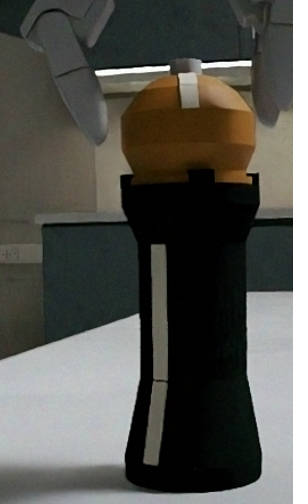

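execute_actions([
  [[-0.002,0.001,0.001,0,0,0,0,0.82,0.07,-0.35,0.5,-0.35,0.5],[-0.004,0.003,0.002,0,0,0,0,0.82,0.07,-0.4,0.5,-0.4,0.5],[-0.005,0.004,0.0025,0,0,0,0,0.82,0.07,-0.45,0.45,-0.45,0.45]],
  [[0,0,0,0,0,0,0,0.76,-0.01,-0.5,0.42,-0.5,0.42],[0,0,0,0,0,0,0,0.7,-0.09,-0.56,0.39,-0.56,0.39],[0,0,0,0,0,0,0,0.64,-0.17,-0.64,0.33,-0.64,0.33],[0,0,0,0,0,0,0,0.58,-0.25,-0.72,0.27,-0.72,0.27],[0,0,0,0,0,0,0,0.52,-0.33,-0.81,0.21,-0.81,0.21],[0,0,0,0,0,0,0,0.46,-0.42,-0.9,0.15,-0.9,0.15],[0,0,0,0,0,0,0,0.4,-0.5,-1,0.1,-1,0.1],[0,0,0,0,0,0,0,0.4,-0.5,-1,0.1,-1,0.1],[-0.001,0.004,-0.001,-0.003,0,0.002,0,0.4,-0.5,-1,0.1,-1,0.1],[-0.002,0.008,-0.002,-0.006,0,0.003,0,0.4,-0.5,-1,0.1,-1,0.1],[-0.003,0.013,-0.003,-0.009,0,0.005,0,0.4,-0.5,-1,0.1,-1,0.1],[-0.004,0.018,-0.004,-0.012,0,0.007,0,0.4,-0.5,-1,0.1,-1,0.1],[-0.005,0.023,-0.005,-0.015,0,0.009,0,0.4,-0.5,-1,0.1,-1,0.1],[-0.005,0.028,-0.007,-0.018,0,0.011,0,0.4,-0.5,-1,0.1,-1,0.1],[-0.005,0.03,-0.008,-0.02,0,0.012,0,0.4,-0.5,-1,0.1,-1,0.1]],
  [[-0.005,0.033,-0.008,-0.02,0.006,0.012,0,0.4,-0.5,-1,0.1,-1,0.1],[-0.0045,0.033,-0.008,-0.02,0.013,0.012,0,0.4,-0.5,-1,0.1,-1,0.1],[-0.004,0.033,-0.008,-0.02,0.019,0.012,0,0.4,-0.5,-1,0.1,-1,0.1],[-0.0035,0.033,-0.008,-0.02,0.026,0.012,0,0.4,-0.5,-1,0.1,-1,0.1],[-0.003,0.033,-0.0085,-0.02,0.032,0.012,0,0.4,-0.5,-1,0.1,-1,0.1],[-0.0025,0.033,-0.0085,-0.02,0.039,0.012,0,0.4,-0.5,-1,0.1,-1,0.1],[-0.002,0.033,-0.0085,-0.02,0.045,0.012,0,0.4,-0.5,-1,0.1,-1,0.1],[-0.0015,0.033,-0.0085,-0.02,0.051,0.012,0,0.4,-0.5,-1,0.1,-1,0.1],[-0.001,0.033,-0.0085,-0.02,0.058,0.012,0,0.4,-0.5,-1,0.1,-1,0.1],[-0.0005,0.033,-0.009,-0.02,0.064,0.012,0,0.4,-0.5,-1,0.1,-1,0.1],[0,0.033,-0.009,-0.02,0.071,0.012,0,0.4,-0.5,-1,0.1,-1,0.1],[0.001,0.033,-0.009,-0.02,0.077,0.012,0,0.4,-0.5,-1,0.1,-1,0.1],[0.0015,0.033,-0.009,-0.02,0.084,0.012,0,0.4,-0.5,-1,0.1,-1,0.1],[0.002,0.033,-0.009,-0.02,0.09,0.012,0,0.4,-0.5,-1,0.1,-1,0.1]],
  [[-0.003,0.033,-0.009,-0.02,0.006,0.012,0,0.4,-0.5,-1,0.1,-1,0.1],[-0.0025,0.033,-0.009,-0.02,0.013,0.012,0,0.4,-0.5,-1,0.1,-1,0.1],[-0.002,0.033,-0.009,-0.02,0.019,0.012,0,0.4,-0.5,-1,0.1,-1,0.1],[-0.0015,0.033,-0.009,-0.02,0.026,0.012,0,0.4,-0.5,-1,0.1,-1,0.1],[-0.001,0.033,-0.0095,-0.02,0.032,0.012,0,0.4,-0.5,-1,0.1,-1,0.1],[-0.0005,0.033,-0.0095,-0.02,0.039,0.012,0,0.4,-0.5,-1,0.1,-1,0.1],[0,0.033,-0.0095,-0.02,0.045,0.012,0,0.4,-0.5,-1,0.1,-1,0.1],[0.0005,0.033,-0.0095,-0.02,0.051,0.012,0,0.4,-0.5,-1,0.1,-1,0.1],[0.001,0.033,-0.0095,-0.02,0.058,0.012,0,0.4,-0.5,-1,0.1,-1,0.1],[0.0015,0.033,-0.01,-0.02,0.064,0.012,0,0.4,-0.5,-1,0.1,-1,0.1],[0.002,0.033,-0.01,-0.02,0.071,0.012,0,0.4,-0.5,-1,0.1,-1,0.1],[0.003,0.033,-0.01,-0.02,0.077,0.012,0,0.4,-0.5,-1,0.1,-1,0.1],[0.0035,0.033,-0.01,-0.02,0.084,0.012,0,0.4,-0.5,-1,0.1,-1,0.1],[0.004,0.033,-0.01,-0.02,0.09,0.012,0,0.4,-0.5,-1,0.1,-1,0.1]],
  [[-0.001,0.033,-0.009,-0.02,0.006,0.012,0,0.4,-0.5,-1,0.1,-1,0.1],[-0.0005,0.033,-0.009,-0.02,0.013,0.012,0,0.4,-0.5,-1,0.1,-1,0.1],[0,0.033,-0.009,-0.02,0.019,0.012,0,0.4,-0.5,-1,0.1,-1,0.1],[0.0005,0.033,-0.009,-0.02,0.026,0.012,0,0.4,-0.5,-1,0.1,-1,0.1],[0.001,0.033,-0.009,-0.02,0.032,0.012,0,0.4,-0.5,-1,0.1,-1,0.1],[0.0015,0.033,-0.009,-0.02,0.039,0.012,0,0.4,-0.5,-1,0.1,-1,0.1],[0.002,0.033,-0.009,-0.02,0.045,0.012,0,0.4,-0.5,-1,0.1,-1,0.1],[0.0025,0.033,-0.009,-0.02,0.051,0.012,0,0.4,-0.5,-1,0.1,-1,0.1],[0.003,0.033,-0.009,-0.02,0.058,0.012,0,0.4,-0.5,-1,0.1,-1,0.1],[0.0035,0.033,-0.009,-0.02,0.064,0.012,0,0.4,-0.5,-1,0.1,-1,0.1],[0.004,0.033,-0.009,-0.02,0.071,0.012,0,0.4,-0.5,-1,0.1,-1,0.1],[0.0045,0.033,-0.009,-0.02,0.078,0.012,0,0.4,-0.5,-1,0.1,-1,0.1]],
])

execute_actions(actions=[])

zoom_image(camera="cam_low", region=[230, 60, 410, 370])

Scene clock: 1843.83 s.
end_effector_position=(+0.4346, -0.1894, +0.1527) hand_goal=(+0.000, +0.400, -0.500, -1.000, +0.100, -1.000, +0.100) hand_position=(+0.000, +0.733, -0.121, -0.611, +0.314, -0.576, +0.338) hand_torque_nm=(+0.00, +0.34, +0.41, +0.38, +0.23, +0.41, +0.26) end_effector_quat_wxyz=(+0.367, -0.388, +0.651, -0.539)
Joint positions: [-0.924 -0.695  0.665 -0.034 -0.857  1.254  0.419]
Joint velocities: [-0.23   0.13   0.201  0.247 -0.127  0.305  0.127]
Hand target: +0.427, -0.186, +0.135; +0.346, -0.402, +0.667, -0.523
Off the commanded pose: 0.020 m, 4 deg.
Joint stiffness scale: [1. 1. 1. 1. 1. 1. 1.]
Step readings (end_effector_position; steps 1 to 15: 1st action; 16 to 30: 2nd action; 31 to 45: 3rd action; 46 to 60: 4th action; 61 to 75: 5th action):
0: (+0.4331, -0.1797, +0.1608)
1: (+0.4331, -0.1797, +0.1608)
2: (+0.4331, -0.1798, +0.1608)
4: (+0.4334, -0.1793, +0.1600)
8: (+0.4327, -0.1764, +0.1574)
15: (+0.4328, -0.1765, +0.1574)
16: (+0.4328, -0.1765, +0.1574)
17: (+0.4328, -0.1765, +0.1574)
19: (+0.4328, -0.1765, +0.1574)
23: (+0.4326, -0.1765, +0.1569)
30: (+0.4330, -0.1765, +0.1566)
31: (+0.4330, -0.1766, +0.1565)
32: (+0.4330, -0.1766, +0.1565)
34: (+0.4334, -0.1771, +0.1563)
38: (+0.4337, -0.1785, +0.1559)
45: (+0.4343, -0.1810, +0.1551)
46: (+0.4344, -0.1813, +0.1549)
47: (+0.4346, -0.1815, +0.1549)
49: (+0.4347, -0.1817, +0.1549)
53: (+0.4346, -0.1831, +0.1544)
60: (+0.4345, -0.1855, +0.1539)
61: (+0.4346, -0.1858, +0.1538)
62: (+0.4347, -0.1859, +0.1538)
64: (+0.4347, -0.1863, +0.1537)
68: (+0.4345, -0.1876, +0.1532)
75: end_effector_position above
camera_calibration (this result's frames):
cam_wrist: T_world_to_cam=[[-0.819301, -0.573223, -0.0126786, 0.26176], [-0.23121, 0.350539, -0.907559, 0.329459], [0.524678, -0.740633, -0.419732, -0.196057], [0, 0, 0, 1]] pos_world=[0.393501, -0.110647, 0.220031]

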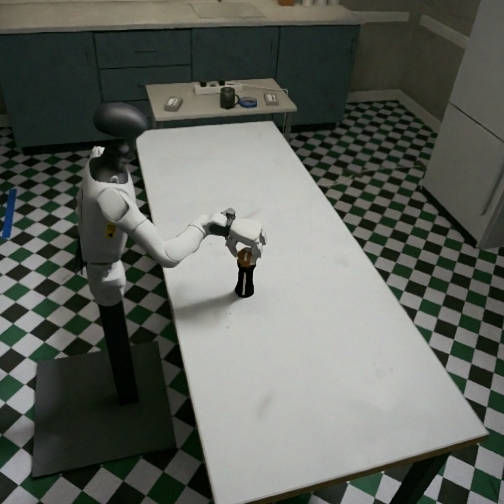

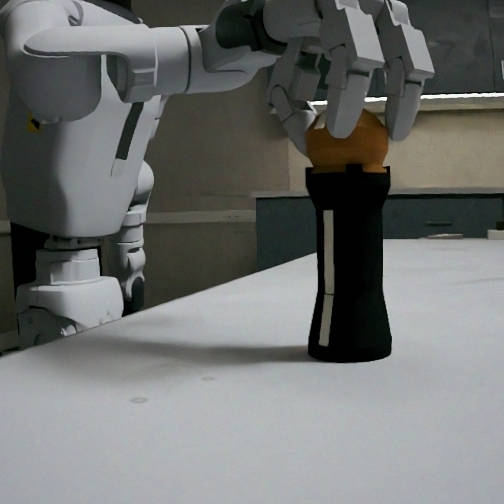

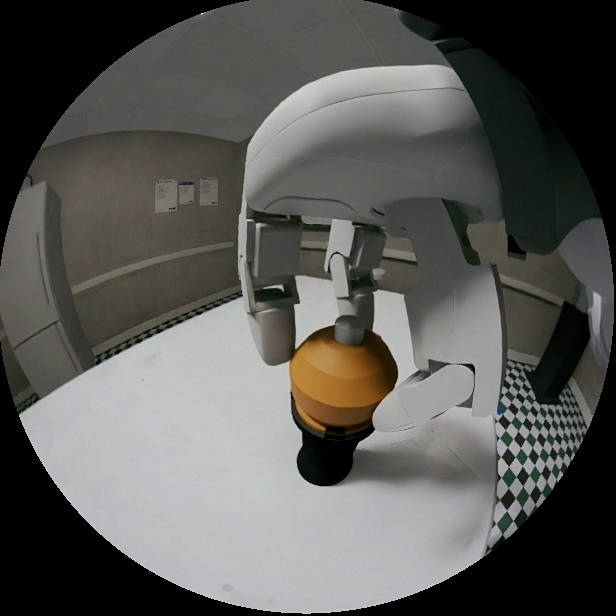

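Scene clock: 1843.83 s.
end_effector_position=(+0.4346, -0.1894, +0.1527) hand_goal=(+0.000, +0.400, -0.500, -1.000, +0.100, -1.000, +0.100) hand_position=(+0.000, +0.733, -0.121, -0.611, +0.314, -0.576, +0.338) hand_torque_nm=(+0.00, +0.34, +0.41, +0.38, +0.23, +0.41, +0.26) end_effector_quat_wxyz=(+0.367, -0.388, +0.651, -0.539)
Joint positions: [-0.924 -0.695  0.665 -0.034 -0.857  1.254  0.419]
Joint velocities: [-0.23   0.13   0.201  0.247 -0.127  0.305  0.127]
Hand target: +0.427, -0.186, +0.135; +0.346, -0.402, +0.667, -0.523
Off the commanded pose: 0.020 m, 4 deg.
Joint stiffness scale: [1. 1. 1. 1. 1. 1. 1.]
camera_calibration (this result's frames):
cam_wrist: T_world_to_cam=[[-0.819301, -0.573223, -0.0126786, 0.26176], [-0.23121, 0.350539, -0.907559, 0.329459], [0.524678, -0.740633, -0.419732, -0.196057], [0, 0, 0, 1]] pos_world=[0.393501, -0.110647, 0.220031]

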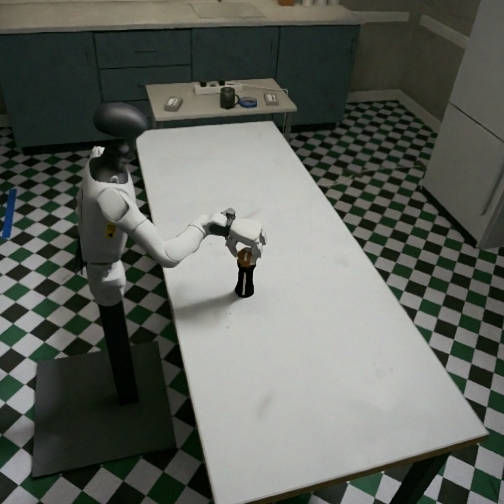

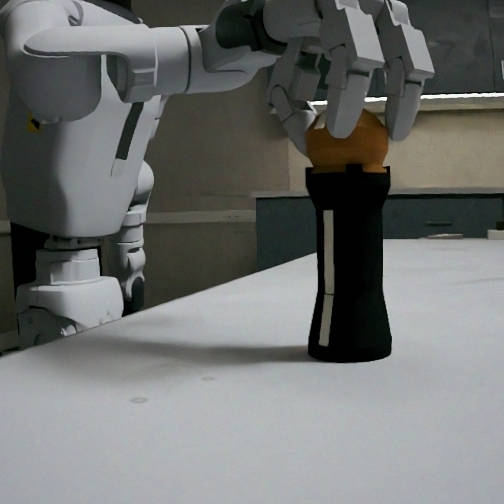

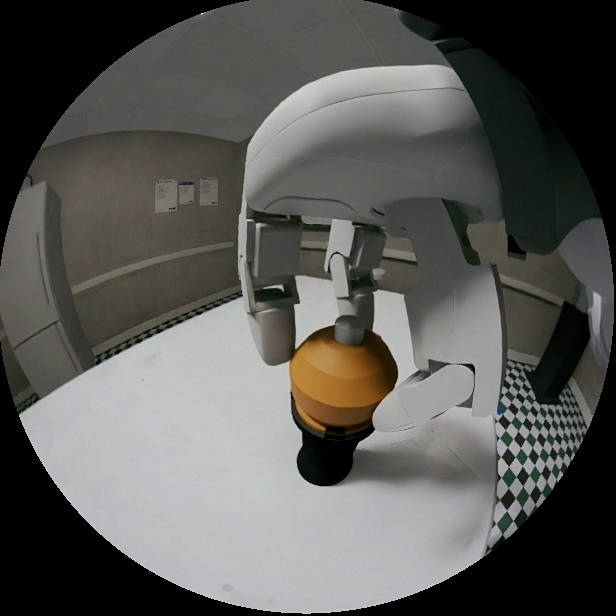

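Region (230, 60, 410, 370) of cam_low's 504x504 image, scaled by 1.626, with more detail than that image has; it fills the left 293 columns of this view, and the rest is white.

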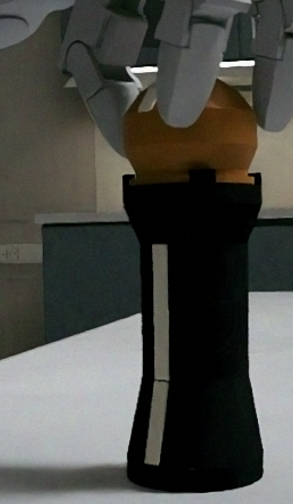

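execute_actions([
  [[0,0,0,0,0,0,0,0.7,-0.15,-0.6,0.33,-0.6,0.33],[0,0,0,0,0,0,0,0.73,-0.1,-0.55,0.37,-0.55,0.37],[0,0,0,0,0,0,0,0.76,-0.05,-0.5,0.41,-0.5,0.41],[0,0,0,0,0,0,0,0.79,0.0,-0.45,0.45,-0.45,0.45],[0,0,0,0,0,0,0,0.82,0.07,-0.3,0.5,-0.3,0.5],[0,-0.004,0,0,0,0,0,0.82,0.07,-0.3,0.5,-0.3,0.5],[0,-0.01,0,0,0,0,0,0.82,0.07,-0.3,0.5,-0.3,0.5],[0,-0.018,0,0,0,0,0,0.82,0.07,-0.3,0.5,-0.3,0.5],[0,-0.026,0,0,0,0,0,0.82,0.07,-0.3,0.5,-0.3,0.5],[0,-0.036,0,0,0,0,0,0.82,0.07,-0.3,0.5,-0.3,0.5],[0,-0.046,0,0,0,0,0,0.82,0.07,-0.3,0.5,-0.3,0.5],[0,-0.056,0,0,0,0,0,0.82,0.07,-0.3,0.5,-0.3,0.5],[0,-0.066,0,0,0,0,0,0.82,0.07,-0.3,0.5,-0.3,0.5],[0,-0.076,0,0,0,0,0,0.82,0.07,-0.3,0.5,-0.3,0.5],[0,-0.086,0,0,0,0,0,0.82,0.07,-0.3,0.5,-0.3,0.5]],
  [[0,0,0,0,0,0,0,0.82,0.07,-0.3,0.5,-0.3,0.5]],
])

zoom_image(camera="cam_low", region=[230, 60, 410, 370])

Scene clock: 1858.63 s.
end_effector_position=(+0.4371, -0.1919, +0.1834) hand_goal=(+0.000, +0.820, +0.070, -0.300, +0.500, -0.300, +0.500) hand_position=(+0.000, +0.757, -0.004, -0.390, +0.425, -0.390, +0.425) hand_torque_nm=(+0.00, -0.06, -0.08, -0.09, -0.08, -0.09, -0.08) end_effector_quat_wxyz=(+0.366, -0.392, +0.653, -0.534)
Joint positions: [-1.022 -0.777  0.693 -0.067 -0.871  1.274  0.572]
Joint velocities: [-0.012  0.005  0.012 -0.003  0.008 -0.003 -0.011]
Hand target: +0.438, -0.193, +0.185; +0.366, -0.391, +0.652, -0.537
Off the commanded pose: 0.002 m, 0 deg.
Joint stiffness scale: [1. 1. 1. 1. 1. 1. 1.]
Step readings (end_effector_position; steps 1 to 15: 1st action; 16 to 30: 2nd action):
0: (+0.4349, -0.1894, +0.1526)
1: (+0.4349, -0.1894, +0.1526)
2: (+0.4349, -0.1895, +0.1525)
4: (+0.4348, -0.1891, +0.1528)
8: (+0.4342, -0.1891, +0.1530)
15: (+0.4377, -0.1931, +0.1845)
16: (+0.4387, -0.1939, +0.1917)
17: (+0.4399, -0.1948, +0.1986)
19: (+0.4428, -0.1964, +0.2065)
23: (+0.4364, -0.1930, +0.1840)
30: end_effector_position above
camera_calibration (this result's frames):
cam_wrist: T_world_to_cam=[[-0.815784, -0.578323, -0.00620641, 0.259072], [-0.24302, 0.352504, -0.903705, 0.363654], [0.524821, -0.73572, -0.428111, -0.183914], [0, 0, 0, 1]] pos_world=[0.396244, -0.113671, 0.251508]

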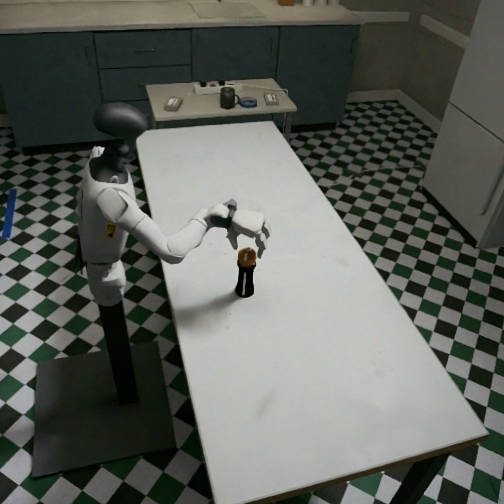

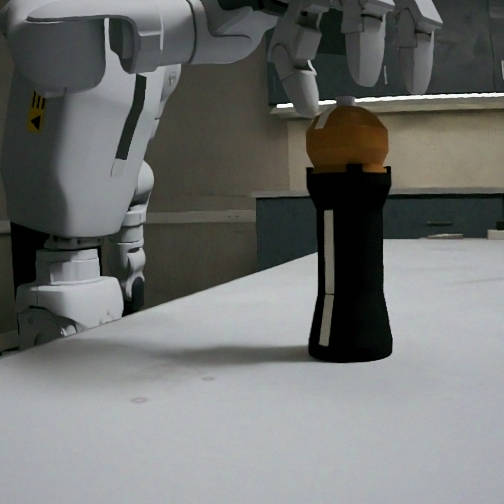

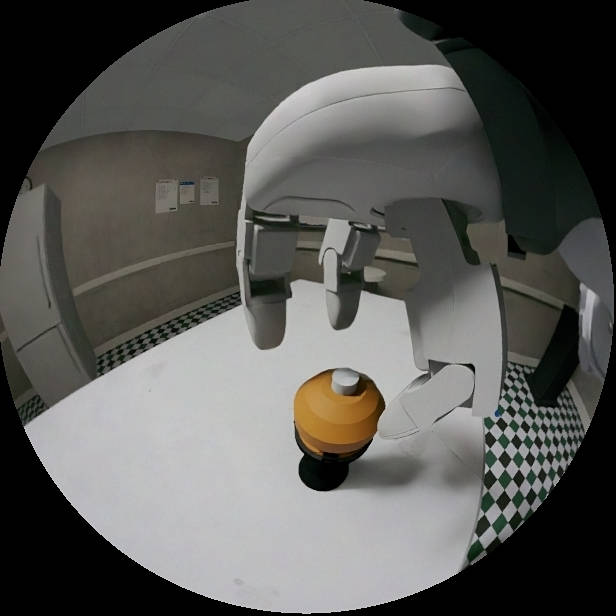

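Region (230, 60, 410, 370) of cam_low's 504x504 image, scaled by 1.626, with more detail than that image has; it fills the left 293 columns of this view, and the rest is white.

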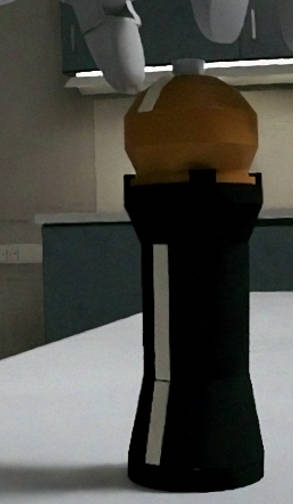

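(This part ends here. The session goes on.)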